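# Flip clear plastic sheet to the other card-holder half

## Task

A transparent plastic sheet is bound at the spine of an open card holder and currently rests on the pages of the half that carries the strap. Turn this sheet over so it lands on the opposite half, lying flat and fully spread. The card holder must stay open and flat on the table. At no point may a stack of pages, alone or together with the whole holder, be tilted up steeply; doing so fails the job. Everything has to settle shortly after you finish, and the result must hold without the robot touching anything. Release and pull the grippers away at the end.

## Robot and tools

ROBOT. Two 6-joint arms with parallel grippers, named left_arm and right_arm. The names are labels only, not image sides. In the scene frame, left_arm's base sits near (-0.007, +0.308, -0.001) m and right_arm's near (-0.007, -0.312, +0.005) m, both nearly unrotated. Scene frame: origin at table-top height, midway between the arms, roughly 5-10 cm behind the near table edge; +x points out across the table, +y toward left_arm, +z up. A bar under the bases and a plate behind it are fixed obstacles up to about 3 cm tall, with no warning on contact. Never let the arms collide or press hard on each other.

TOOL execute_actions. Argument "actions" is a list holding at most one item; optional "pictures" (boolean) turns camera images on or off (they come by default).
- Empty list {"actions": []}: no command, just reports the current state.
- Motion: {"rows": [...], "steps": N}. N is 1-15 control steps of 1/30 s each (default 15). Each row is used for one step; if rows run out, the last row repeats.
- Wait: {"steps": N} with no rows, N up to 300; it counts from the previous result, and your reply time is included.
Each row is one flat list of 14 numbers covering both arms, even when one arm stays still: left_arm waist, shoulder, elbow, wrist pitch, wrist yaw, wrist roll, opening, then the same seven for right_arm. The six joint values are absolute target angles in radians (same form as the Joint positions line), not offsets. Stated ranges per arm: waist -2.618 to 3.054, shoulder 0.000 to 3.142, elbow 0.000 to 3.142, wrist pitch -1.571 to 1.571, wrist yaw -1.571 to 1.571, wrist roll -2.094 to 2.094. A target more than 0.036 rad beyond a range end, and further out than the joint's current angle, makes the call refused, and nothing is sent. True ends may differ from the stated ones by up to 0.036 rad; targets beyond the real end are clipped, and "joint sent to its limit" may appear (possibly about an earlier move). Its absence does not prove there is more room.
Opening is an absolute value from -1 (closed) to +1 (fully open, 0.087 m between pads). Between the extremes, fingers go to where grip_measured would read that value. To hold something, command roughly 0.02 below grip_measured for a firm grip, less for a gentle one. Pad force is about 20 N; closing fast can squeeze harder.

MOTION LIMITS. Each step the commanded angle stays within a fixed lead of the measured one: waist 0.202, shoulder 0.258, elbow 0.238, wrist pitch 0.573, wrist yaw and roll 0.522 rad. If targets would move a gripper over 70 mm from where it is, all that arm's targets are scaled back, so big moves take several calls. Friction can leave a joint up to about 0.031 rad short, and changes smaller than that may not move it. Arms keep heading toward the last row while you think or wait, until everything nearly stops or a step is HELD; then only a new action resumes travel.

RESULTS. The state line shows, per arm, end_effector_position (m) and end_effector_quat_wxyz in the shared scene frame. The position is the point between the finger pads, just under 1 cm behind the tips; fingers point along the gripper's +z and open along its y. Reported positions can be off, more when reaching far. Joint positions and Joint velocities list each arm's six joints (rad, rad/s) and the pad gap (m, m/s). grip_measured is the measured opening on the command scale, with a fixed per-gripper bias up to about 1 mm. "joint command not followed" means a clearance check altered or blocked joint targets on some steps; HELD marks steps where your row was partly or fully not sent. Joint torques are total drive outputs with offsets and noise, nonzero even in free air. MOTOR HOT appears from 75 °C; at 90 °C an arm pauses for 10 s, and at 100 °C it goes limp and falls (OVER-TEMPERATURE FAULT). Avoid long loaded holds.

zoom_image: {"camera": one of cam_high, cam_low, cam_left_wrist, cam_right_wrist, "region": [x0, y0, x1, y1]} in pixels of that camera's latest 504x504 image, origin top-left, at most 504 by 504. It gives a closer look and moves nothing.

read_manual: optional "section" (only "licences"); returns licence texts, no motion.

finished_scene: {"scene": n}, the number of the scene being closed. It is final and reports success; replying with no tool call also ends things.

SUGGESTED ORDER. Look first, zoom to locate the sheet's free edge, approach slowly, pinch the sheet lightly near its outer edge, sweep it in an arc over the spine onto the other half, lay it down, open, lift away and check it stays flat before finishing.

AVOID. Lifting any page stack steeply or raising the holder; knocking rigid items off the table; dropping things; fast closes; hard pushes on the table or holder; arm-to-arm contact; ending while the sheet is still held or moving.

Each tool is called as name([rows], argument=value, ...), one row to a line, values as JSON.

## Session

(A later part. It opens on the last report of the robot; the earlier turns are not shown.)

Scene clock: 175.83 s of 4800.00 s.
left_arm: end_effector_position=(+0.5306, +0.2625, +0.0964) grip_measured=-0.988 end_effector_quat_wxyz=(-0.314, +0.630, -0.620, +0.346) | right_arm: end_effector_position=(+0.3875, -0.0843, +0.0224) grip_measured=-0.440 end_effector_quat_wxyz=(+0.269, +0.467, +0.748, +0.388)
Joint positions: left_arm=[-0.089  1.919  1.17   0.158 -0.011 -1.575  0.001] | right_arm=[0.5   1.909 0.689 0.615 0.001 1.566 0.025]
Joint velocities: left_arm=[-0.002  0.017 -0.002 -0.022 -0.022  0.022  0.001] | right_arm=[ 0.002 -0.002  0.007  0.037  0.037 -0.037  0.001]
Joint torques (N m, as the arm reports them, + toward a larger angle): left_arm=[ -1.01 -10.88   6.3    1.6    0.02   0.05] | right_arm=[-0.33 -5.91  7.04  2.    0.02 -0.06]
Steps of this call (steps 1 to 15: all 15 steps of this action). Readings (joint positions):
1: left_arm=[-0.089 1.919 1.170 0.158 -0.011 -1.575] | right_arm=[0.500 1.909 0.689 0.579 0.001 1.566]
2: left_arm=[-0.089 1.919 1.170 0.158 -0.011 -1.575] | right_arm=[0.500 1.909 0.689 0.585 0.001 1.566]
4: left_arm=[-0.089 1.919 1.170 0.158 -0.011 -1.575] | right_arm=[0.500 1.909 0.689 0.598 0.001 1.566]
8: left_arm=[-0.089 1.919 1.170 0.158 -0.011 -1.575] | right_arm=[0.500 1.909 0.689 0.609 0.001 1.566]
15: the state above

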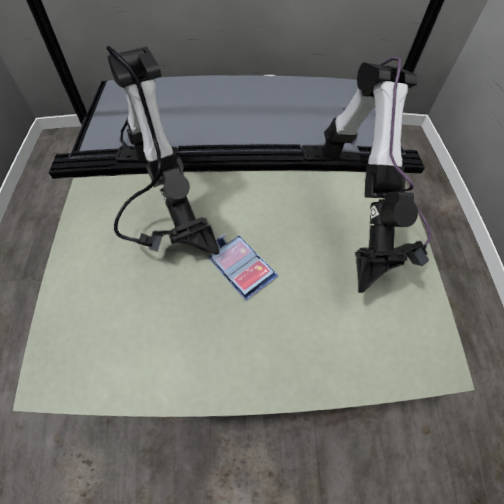

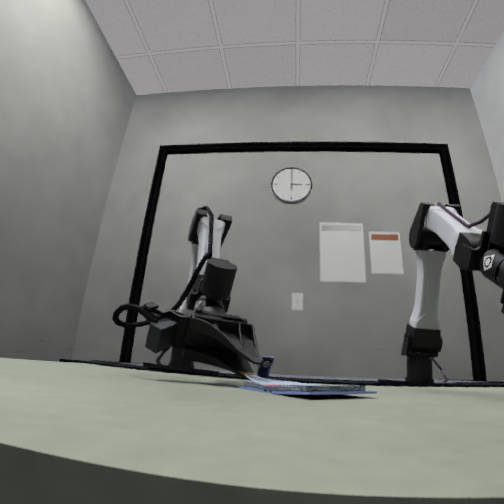

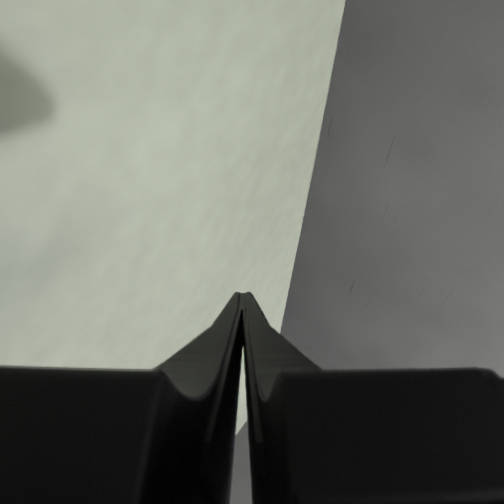

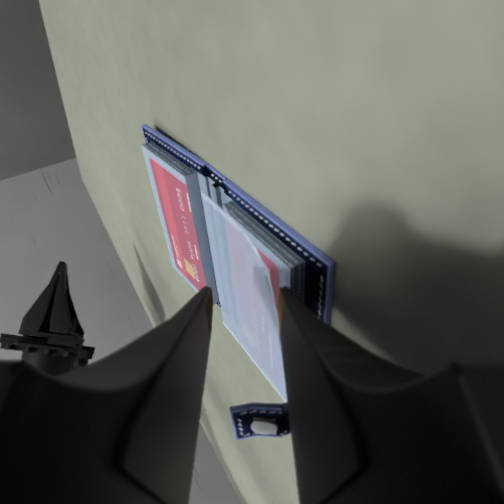

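Clean. Now pinch it.

execute_actions([
  {"rows":[[-0.1,1.9,1.17,0.15,0,-1.57,-1,0.5,1.925,0.712,0.635,0,1.57,-0.5],[-0.1,1.9,1.17,0.15,0,-1.57,-1,0.5,1.925,0.712,0.635,0,1.57,-0.56],[-0.1,1.9,1.17,0.15,0,-1.57,-1,0.5,1.925,0.712,0.635,0,1.57,-0.62],[-0.1,1.9,1.17,0.15,0,-1.57,-1,0.5,1.925,0.712,0.635,0,1.57,-0.68],[-0.1,1.9,1.17,0.15,0,-1.57,-1,0.5,1.925,0.712,0.635,0,1.57,-0.74],[-0.1,1.9,1.17,0.15,0,-1.57,-1,0.5,1.925,0.712,0.635,0,1.57,-0.8],[-0.1,1.9,1.17,0.15,0,-1.57,-1,0.5,1.925,0.712,0.635,0,1.57,-0.86],[-0.1,1.9,1.17,0.15,0,-1.57,-1,0.5,1.925,0.712,0.635,0,1.57,-0.92],[-0.1,1.9,1.17,0.15,0,-1.57,-1,0.5,1.925,0.712,0.635,0,1.57,-1]]},
], pictures=false)

execute_actions([
  {"rows":[[-0.1,1.9,1.17,0.15,0,-1.57,-1,0.51,1.925,0.74,0.635,0,1.57,-1],[-0.1,1.9,1.17,0.15,0,-1.57,-1,0.51,1.925,0.76,0.635,0,1.57,-1],[-0.1,1.9,1.17,0.15,0,-1.57,-1,0.52,1.925,0.78,0.635,0,1.57,-1],[-0.1,1.9,1.17,0.15,0,-1.57,-1,0.52,1.925,0.80,0.635,0,1.57,-1],[-0.1,1.9,1.17,0.15,0,-1.57,-1,0.53,1.94,0.83,0.635,0,1.57,-1],[-0.1,1.9,1.17,0.15,0,-1.57,-1,0.53,1.96,0.86,0.635,0,1.57,-1],[-0.1,1.9,1.17,0.15,0,-1.57,-1,0.54,1.98,0.89,0.62,0,1.57,-1],[-0.1,1.9,1.17,0.15,0,-1.57,-1,0.54,2.0,0.92,0.6,0,1.57,-1],[-0.1,1.9,1.17,0.15,0,-1.57,-1,0.545,2.02,0.96,0.58,0,1.57,-1]]},
])

Scene clock: 189.40 s of 4800.00 s.
left_arm: end_effector_position=(+0.5306, +0.2625, +0.0964) grip_measured=-0.988 end_effector_quat_wxyz=(-0.314, +0.630, -0.620, +0.346) | right_arm: end_effector_position=(+0.3877, -0.0842, +0.0228) grip_measured=-0.996 end_effector_quat_wxyz=(+0.269, +0.467, +0.747, +0.389)
Joint positions: left_arm=[-0.089  1.919  1.17   0.158 -0.011 -1.575  0.001] | right_arm=[0.5   1.909 0.689 0.617 0.001 1.566 0.   ]
Joint velocities: left_arm=[-0.017 -0.012 -0.007 -0.022 -0.022  0.051 -0.001] | right_arm=[ 0.012  0.012 -0.007  0.037 -0.022  0.007  0.001]
Joint torques (N m, as the arm reports them, + toward a larger angle): left_arm=[ -0.89 -10.84   6.35   1.57  -0.01   0.01] | right_arm=[-0.32 -5.92  7.06  1.99  0.02 -0.06]
Steps of this call (steps 1 to 15: the robot went on to your last target; steps 16 to 90: nothing new was sent; then 10.07 s passed at rest; steps 91 to 105: all 15 steps of this action). Readings (joint positions):
91: left_arm=[-0.089 1.919 1.170 0.158 -0.011 -1.575] | right_arm=[0.500 1.909 0.689 0.617 0.001 1.566]
92: left_arm=[-0.089 1.919 1.170 0.158 -0.011 -1.575] | right_arm=[0.500 1.909 0.689 0.617 0.001 1.566]
94: left_arm=[-0.089 1.919 1.170 0.158 -0.011 -1.575] | right_arm=[0.500 1.909 0.689 0.617 0.001 1.566]
98: left_arm=[-0.089 1.919 1.170 0.158 -0.011 -1.575] | right_arm=[0.500 1.909 0.689 0.617 0.001 1.566]
105: the state above

Scene clock: 189.90 s of 4800.00 s.
left_arm: end_effector_position=(+0.5306, +0.2625, +0.0964) grip_measured=-0.988 end_effector_quat_wxyz=(-0.314, +0.630, -0.620, +0.346) | right_arm: end_effector_position=(+0.4408, -0.0355, +0.0665) grip_measured=-0.997 end_effector_quat_wxyz=(+0.291, +0.434, +0.728, +0.443)
Joint positions: left_arm=[-0.089  1.919  1.17   0.158 -0.011 -1.575  0.001] | right_arm=[0.539 2.005 0.94  0.597 0.001 1.566 0.   ]
Joint velocities: left_arm=[ 0.002 -0.022  0.007  0.022  0.007  0.051 -0.   ] | right_arm=[-0.012  0.032 -0.002 -0.139 -0.051 -0.037  0.   ]
Joint torques (N m, as the arm reports them, + toward a larger angle): left_arm=[ -0.85 -10.85   6.34   1.57   0.     0.03] | right_arm=[ 0.05 -7.66  7.54  1.86  0.   -0.06]
Steps of this call (steps 1 to 15: all 15 steps of this action). Readings (joint positions):
1: left_arm=[-0.089 1.919 1.170 0.158 -0.011 -1.575] | right_arm=[0.500 1.909 0.692 0.616 0.001 1.566]
2: left_arm=[-0.089 1.919 1.170 0.158 -0.011 -1.575] | right_arm=[0.500 1.911 0.702 0.615 0.001 1.566]
4: left_arm=[-0.089 1.919 1.170 0.158 -0.011 -1.575] | right_arm=[0.503 1.916 0.736 0.614 0.001 1.566]
8: left_arm=[-0.089 1.919 1.170 0.158 -0.011 -1.575] | right_arm=[0.524 1.946 0.849 0.616 0.001 1.566]
15: the state above

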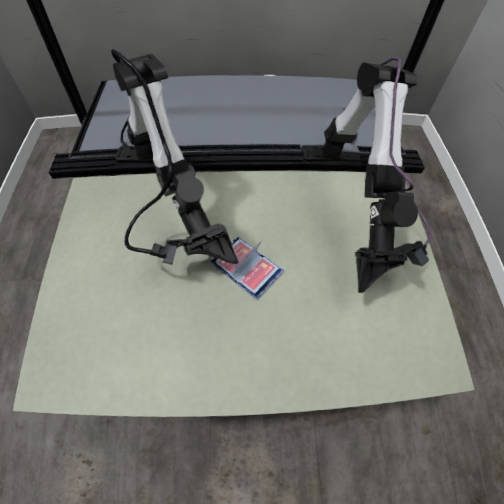

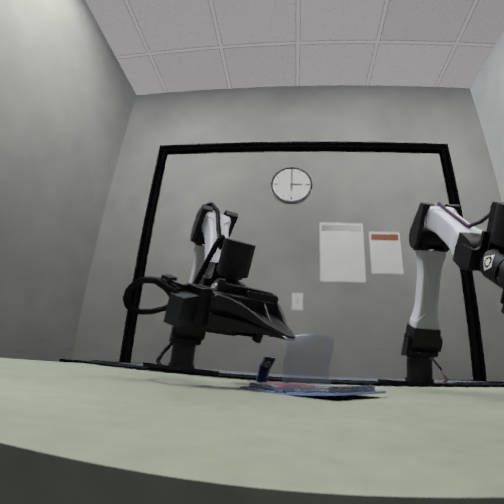

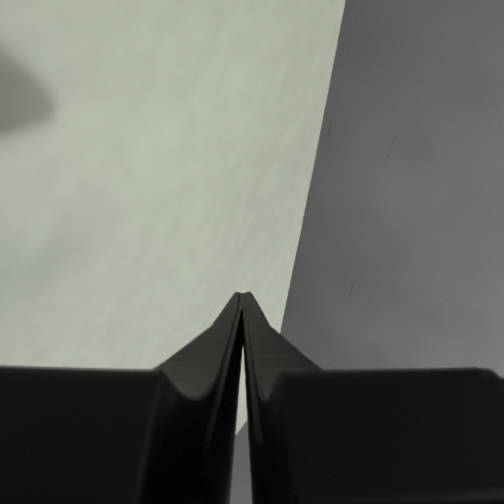

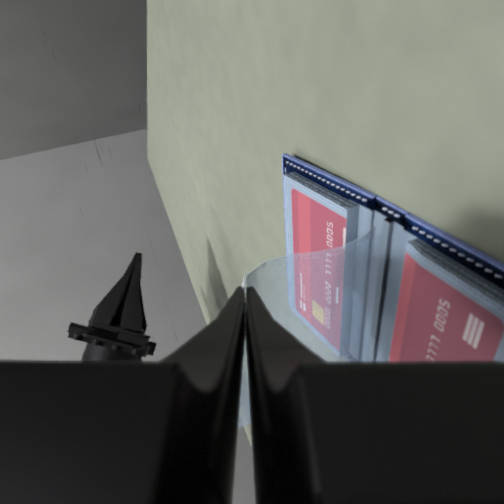

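Holder rotated a bit; continue forward, leftward and down, then release.

execute_actions([
  {"rows":[[-0.1,1.9,1.17,0.15,0,-1.57,-1,0.555,2.04,0.98,0.58,0,1.57,-1],[-0.1,1.9,1.17,0.15,0,-1.57,-1,0.56,2.06,1.0,0.58,0,1.57,-1],[-0.1,1.9,1.17,0.15,0,-1.57,-1,0.565,2.08,1.02,0.58,0,1.57,-1],[-0.1,1.9,1.17,0.15,0,-1.57,-1,0.57,2.10,1.045,0.58,0,1.57,-1],[-0.1,1.9,1.17,0.15,0,-1.57,-1,0.575,2.12,1.07,0.58,0,1.57,-1],[-0.1,1.9,1.17,0.15,0,-1.57,-1,0.58,2.14,1.09,0.58,0,1.57,-1],[-0.1,1.9,1.17,0.15,0,-1.57,-1,0.585,2.16,1.115,0.58,0,1.57,-1],[-0.1,1.9,1.17,0.15,0,-1.57,-1,0.59,2.18,1.14,0.58,0,1.57,-1],[-0.1,1.9,1.17,0.15,0,-1.57,-1,0.6,2.20,1.165,0.58,0,1.57,-1]]},
])

execute_actions([
  {"rows":[[-0.1,1.9,1.17,0.15,0,-1.57,-1,0.6,2.20,1.165,0.58,0,1.57,-0.6]]},
], pictures=false)

execute_actions([
  {"steps":20},
])

Scene clock: 199.47 s of 4800.00 s.
left_arm: end_effector_position=(+0.5306, +0.2625, +0.0964) grip_measured=-0.988 end_effector_quat_wxyz=(-0.314, +0.630, -0.620, +0.346) | right_arm: end_effector_position=(+0.4634, +0.0120, +0.0436) grip_measured=-0.997 end_effector_quat_wxyz=(+0.278, +0.413, +0.741, +0.450)
Joint positions: left_arm=[-0.089  1.919  1.17   0.158 -0.011 -1.575  0.001] | right_arm=[0.597 2.191 1.139 0.583 0.001 1.566 0.   ]
Joint velocities: left_arm=[ 0.002  0.002  0.012 -0.095  0.022 -0.022 -0.   ] | right_arm=[-0.017 -0.012 -0.012 -0.095 -0.051  0.007 -0.001]
Joint torques (N m, as the arm reports them, + toward a larger angle): left_arm=[ -0.77 -10.84   6.26   1.54  -0.05   0.01] | right_arm=[-0.19 -9.19  8.06  1.87  0.01 -0.06]
Steps of this call (steps 1 to 15: the robot went on to your last target; steps 16 to 90: nothing new was sent; then 6.07 s passed at rest; steps 91 to 105: all 15 steps of this action). Readings (joint positions):
91: left_arm=[-0.089 1.919 1.170 0.158 -0.011 -1.575] | right_arm=[0.540 2.008 0.942 0.588 0.001 1.566]
92: left_arm=[-0.089 1.919 1.170 0.158 -0.011 -1.575] | right_arm=[0.541 2.015 0.952 0.588 0.001 1.566]
94: left_arm=[-0.089 1.919 1.170 0.158 -0.011 -1.575] | right_arm=[0.549 2.046 0.986 0.587 0.001 1.566]
98: left_arm=[-0.089 1.919 1.170 0.158 -0.011 -1.575] | right_arm=[0.572 2.129 1.078 0.586 0.001 1.566]
105: the state above

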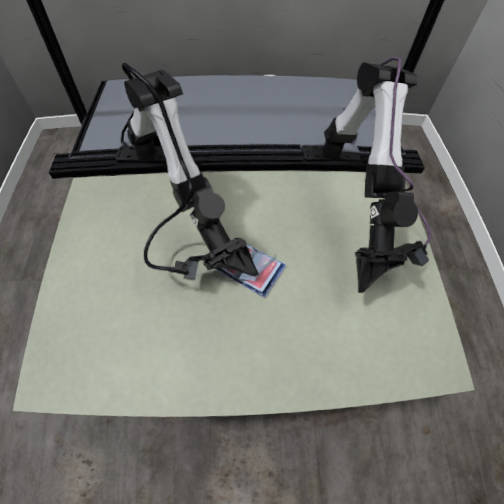

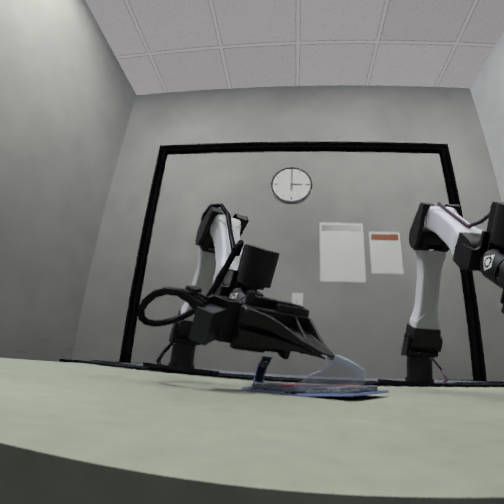

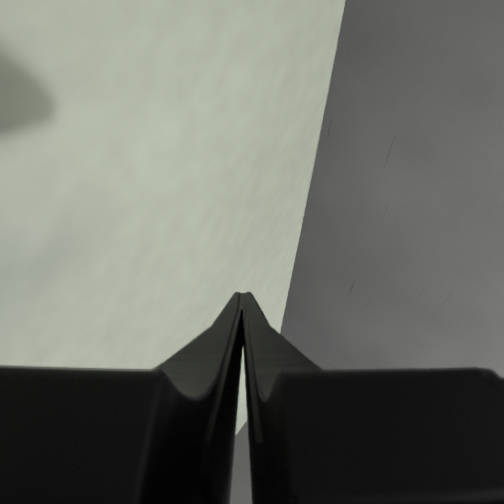

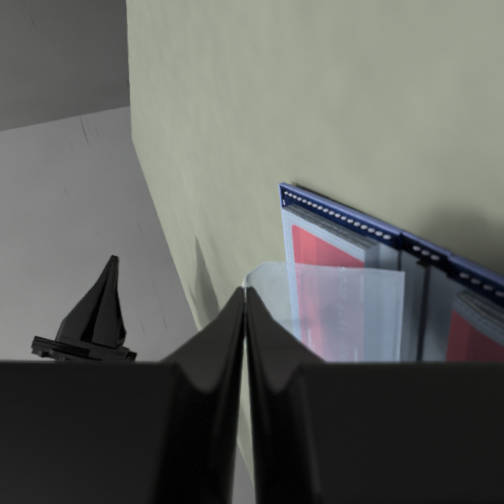

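Scene clock: 199.97 s of 4800.00 s.
left_arm: end_effector_position=(+0.5306, +0.2625, +0.0964) grip_measured=-0.988 end_effector_quat_wxyz=(-0.314, +0.630, -0.620, +0.346) | right_arm: end_effector_position=(+0.4634, +0.0120, +0.0436) grip_measured=-0.600 end_effector_quat_wxyz=(+0.278, +0.413, +0.741, +0.450)
Joint positions: left_arm=[-0.089  1.919  1.17   0.158 -0.011 -1.575  0.001] | right_arm=[0.597 2.191 1.139 0.583 0.001 1.566 0.017]
Joint velocities: left_arm=[ 0.007 -0.007  0.002 -0.022 -0.066 -0.022 -0.001] | right_arm=[ 0.002 -0.012  0.002  0.051 -0.007 -0.037 -0.   ]
Joint torques (N m, as the arm reports them, + toward a larger angle): left_arm=[ -0.81 -10.96   6.28   1.55  -0.03   0.01] | right_arm=[-0.19 -9.16  8.08  1.86  0.01 -0.06]
Steps of this call (steps 1 to 15: all 15 steps of this action). Readings (joint positions):
1: left_arm=[-0.089 1.919 1.170 0.158 -0.011 -1.575] | right_arm=[0.597 2.191 1.139 0.583 0.001 1.566]
2: left_arm=[-0.089 1.919 1.170 0.158 -0.011 -1.575] | right_arm=[0.597 2.191 1.139 0.583 0.001 1.566]
4: left_arm=[-0.089 1.919 1.170 0.158 -0.011 -1.575] | right_arm=[0.597 2.191 1.139 0.583 0.001 1.566]
8: left_arm=[-0.089 1.919 1.170 0.158 -0.011 -1.575] | right_arm=[0.597 2.191 1.139 0.583 0.001 1.566]
15: the state above

Scene clock: 200.63 s of 4800.00 s.
left_arm: end_effector_position=(+0.5306, +0.2625, +0.0964) grip_measured=-0.988 end_effector_quat_wxyz=(-0.314, +0.630, -0.620, +0.346) | right_arm: end_effector_position=(+0.4634, +0.0120, +0.0436) grip_measured=-0.600 end_effector_quat_wxyz=(+0.278, +0.413, +0.741, +0.450)
Joint positions: left_arm=[-0.089  1.919  1.17   0.158 -0.011 -1.575  0.001] | right_arm=[0.597 2.191 1.139 0.583 0.001 1.566 0.017]
Joint velocities: left_arm=[-0.022 -0.012 -0.002  0.007 -0.095 -0.022 -0.   ] | right_arm=[ 0.002  0.002  0.007  0.007 -0.037 -0.066  0.   ]
Joint torques (N m, as the arm reports them, + toward a larger angle): left_arm=[ -0.92 -10.94   6.32   1.56   0.01   0.04] | right_arm=[-0.12 -9.16  8.08  1.86  0.01 -0.06]
Steps of this call (steps 1 to 15: the robot went on to your last target; steps 16 to 20: nothing new was sent). Readings (joint positions):
1: left_arm=[-0.089 1.919 1.170 0.158 -0.011 -1.575] | right_arm=[0.597 2.191 1.139 0.583 0.001 1.566]
2: left_arm=[-0.089 1.919 1.170 0.158 -0.011 -1.575] | right_arm=[0.597 2.191 1.139 0.583 0.001 1.566]
4: left_arm=[-0.089 1.919 1.170 0.158 -0.011 -1.575] | right_arm=[0.597 2.191 1.139 0.583 0.001 1.566]
8: left_arm=[-0.089 1.919 1.170 0.158 -0.011 -1.575] | right_arm=[0.597 2.191 1.139 0.583 0.001 1.566]
20: the state above
All arms were judged still, so your last target was given up. Only a new action makes them travel on or press farther. Fingers that are still opening or closing keep moving.

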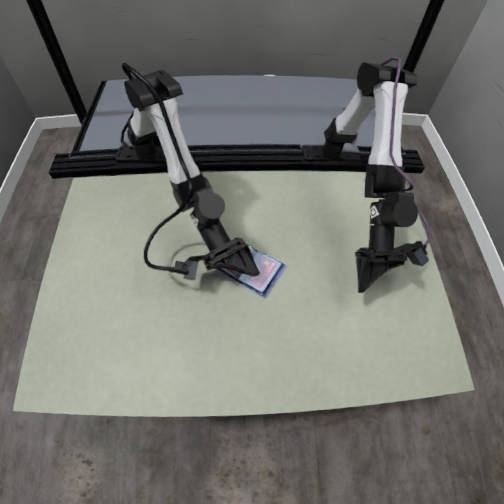

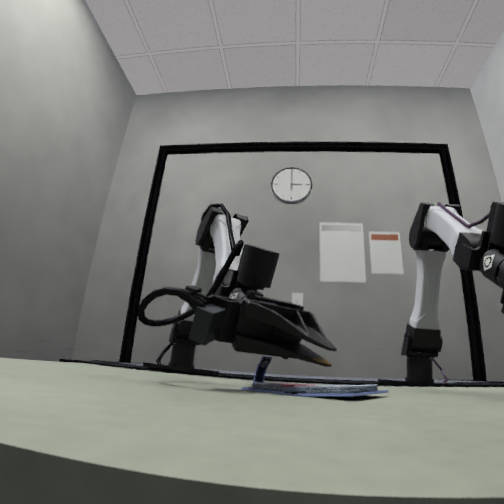

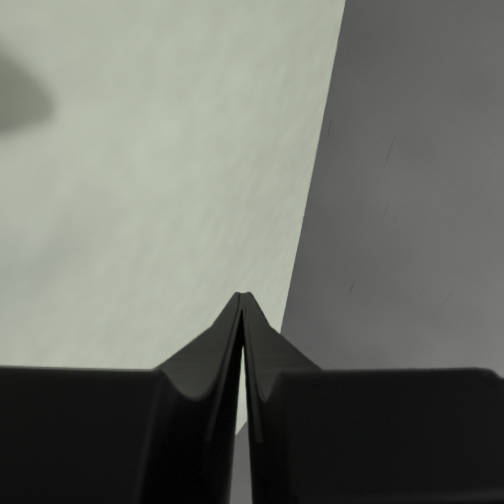

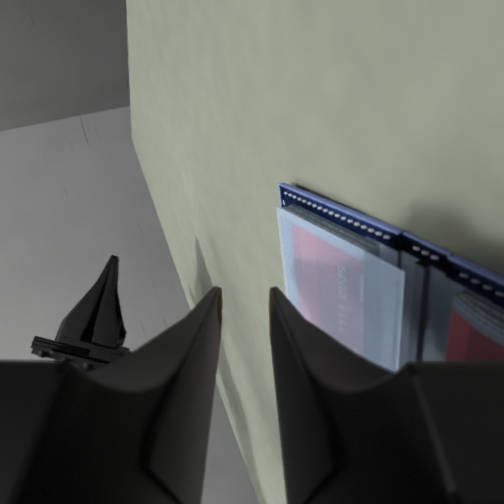

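execute_actions([
  {"rows":[[-0.1,1.9,1.17,0.15,0,-1.57,-1,0.4,1.7,1.1,0.58,0,1.57,-0.6]]},
], pictures=false)

execute_actions([
  {"steps":20},
], pictures=false)

finished_scene(scene=1)

Scene clock: 205.83 s of 4800.00 s.
left_arm: end_effector_position=(+0.5306, +0.2625, +0.0964) grip_measured=-0.988 end_effector_quat_wxyz=(-0.314, +0.630, -0.620, +0.346) | right_arm: end_effector_position=(+0.4788, -0.0837, +0.3133) grip_measured=-0.600 end_effector_quat_wxyz=(+0.426, +0.387, +0.574, +0.582)
Joint positions: left_arm=[-0.089  1.919  1.17   0.158 -0.011 -1.575  0.001] | right_arm=[ 0.411  1.691  1.121  0.591 -0.003  1.566  0.017]
Joint velocities: left_arm=[-0.012 -0.012  0.002 -0.007  0.022  0.022  0.   ] | right_arm=[-0.032 -0.452  0.002  0.359  0.037 -0.051 -0.   ]
Joint torques (N m, as the arm reports them, + toward a larger angle): left_arm=[ -0.87 -10.91   6.41   1.55  -0.05   0.03] | right_arm=[-0.98 -4.66  5.48  1.33  0.02 -0.07]
Steps of this call (steps 1 to 90: nothing new was sent; then 1.70 s passed at rest; steps 91 to 105: all 15 steps of this action). Readings (joint positions):
91: left_arm=[-0.089 1.919 1.170 0.158 -0.011 -1.575] | right_arm=[0.591 2.181 1.137 0.578 -0.003 1.566]
92: left_arm=[-0.089 1.919 1.170 0.158 -0.011 -1.575] | right_arm=[0.579 2.162 1.129 0.568 -0.006 1.566]
94: left_arm=[-0.089 1.919 1.170 0.158 -0.011 -1.575] | right_arm=[0.539 2.107 1.121 0.558 -0.007 1.566]
98: left_arm=[-0.089 1.919 1.170 0.158 -0.011 -1.575] | right_arm=[0.460 1.959 1.121 0.557 -0.006 1.566]
105: the state above

Scene clock: 206.50 s of 4800.00 s.
left_arm: end_effector_position=(+0.5306, +0.2625, +0.0964) grip_measured=-0.988 end_effector_quat_wxyz=(-0.314, +0.630, -0.620, +0.346) | right_arm: end_effector_position=(+0.4773, -0.0842, +0.3142) grip_measured=-0.600 end_effector_quat_wxyz=(+0.426, +0.387, +0.574, +0.582)
Joint positions: left_arm=[-0.089  1.919  1.17   0.158 -0.011 -1.575  0.001] | right_arm=[ 0.411  1.684  1.117  0.59  -0.003  1.566  0.017]
Joint velocities: left_arm=[-0.017  0.002 -0.007 -0.037 -0.051  0.007 -0.   ] | right_arm=[ 0.002  0.007  0.002  0.11   0.022  0.051 -0.   ]
Joint torques (N m, as the arm reports them, + toward a larger angle): left_arm=[ -0.8  -10.94   6.45   1.53  -0.01   0.02] | right_arm=[-1.06 -6.15  5.88  1.84  0.02 -0.07]
Steps of this call (steps 1 to 15: the robot went on to your last target; steps 16 to 20: nothing new was sent). Readings (joint positions):
1: left_arm=[-0.089 1.919 1.170 0.158 -0.011 -1.575] | right_arm=[0.411 1.681 1.121 0.600 -0.003 1.566]
2: left_arm=[-0.089 1.919 1.170 0.158 -0.011 -1.575] | right_arm=[0.411 1.679 1.121 0.605 -0.003 1.566]
4: left_arm=[-0.089 1.919 1.170 0.158 -0.011 -1.575] | right_arm=[0.411 1.681 1.119 0.599 -0.003 1.566]
8: left_arm=[-0.089 1.919 1.170 0.158 -0.011 -1.575] | right_arm=[0.411 1.684 1.117 0.590 -0.003 1.566]
20: the state above
All arms were judged still, so your last target was given up. Only a new action makes them travel on or press farther. Fingers that are still opening or closing keep moving.

The scene is finished: the task was done.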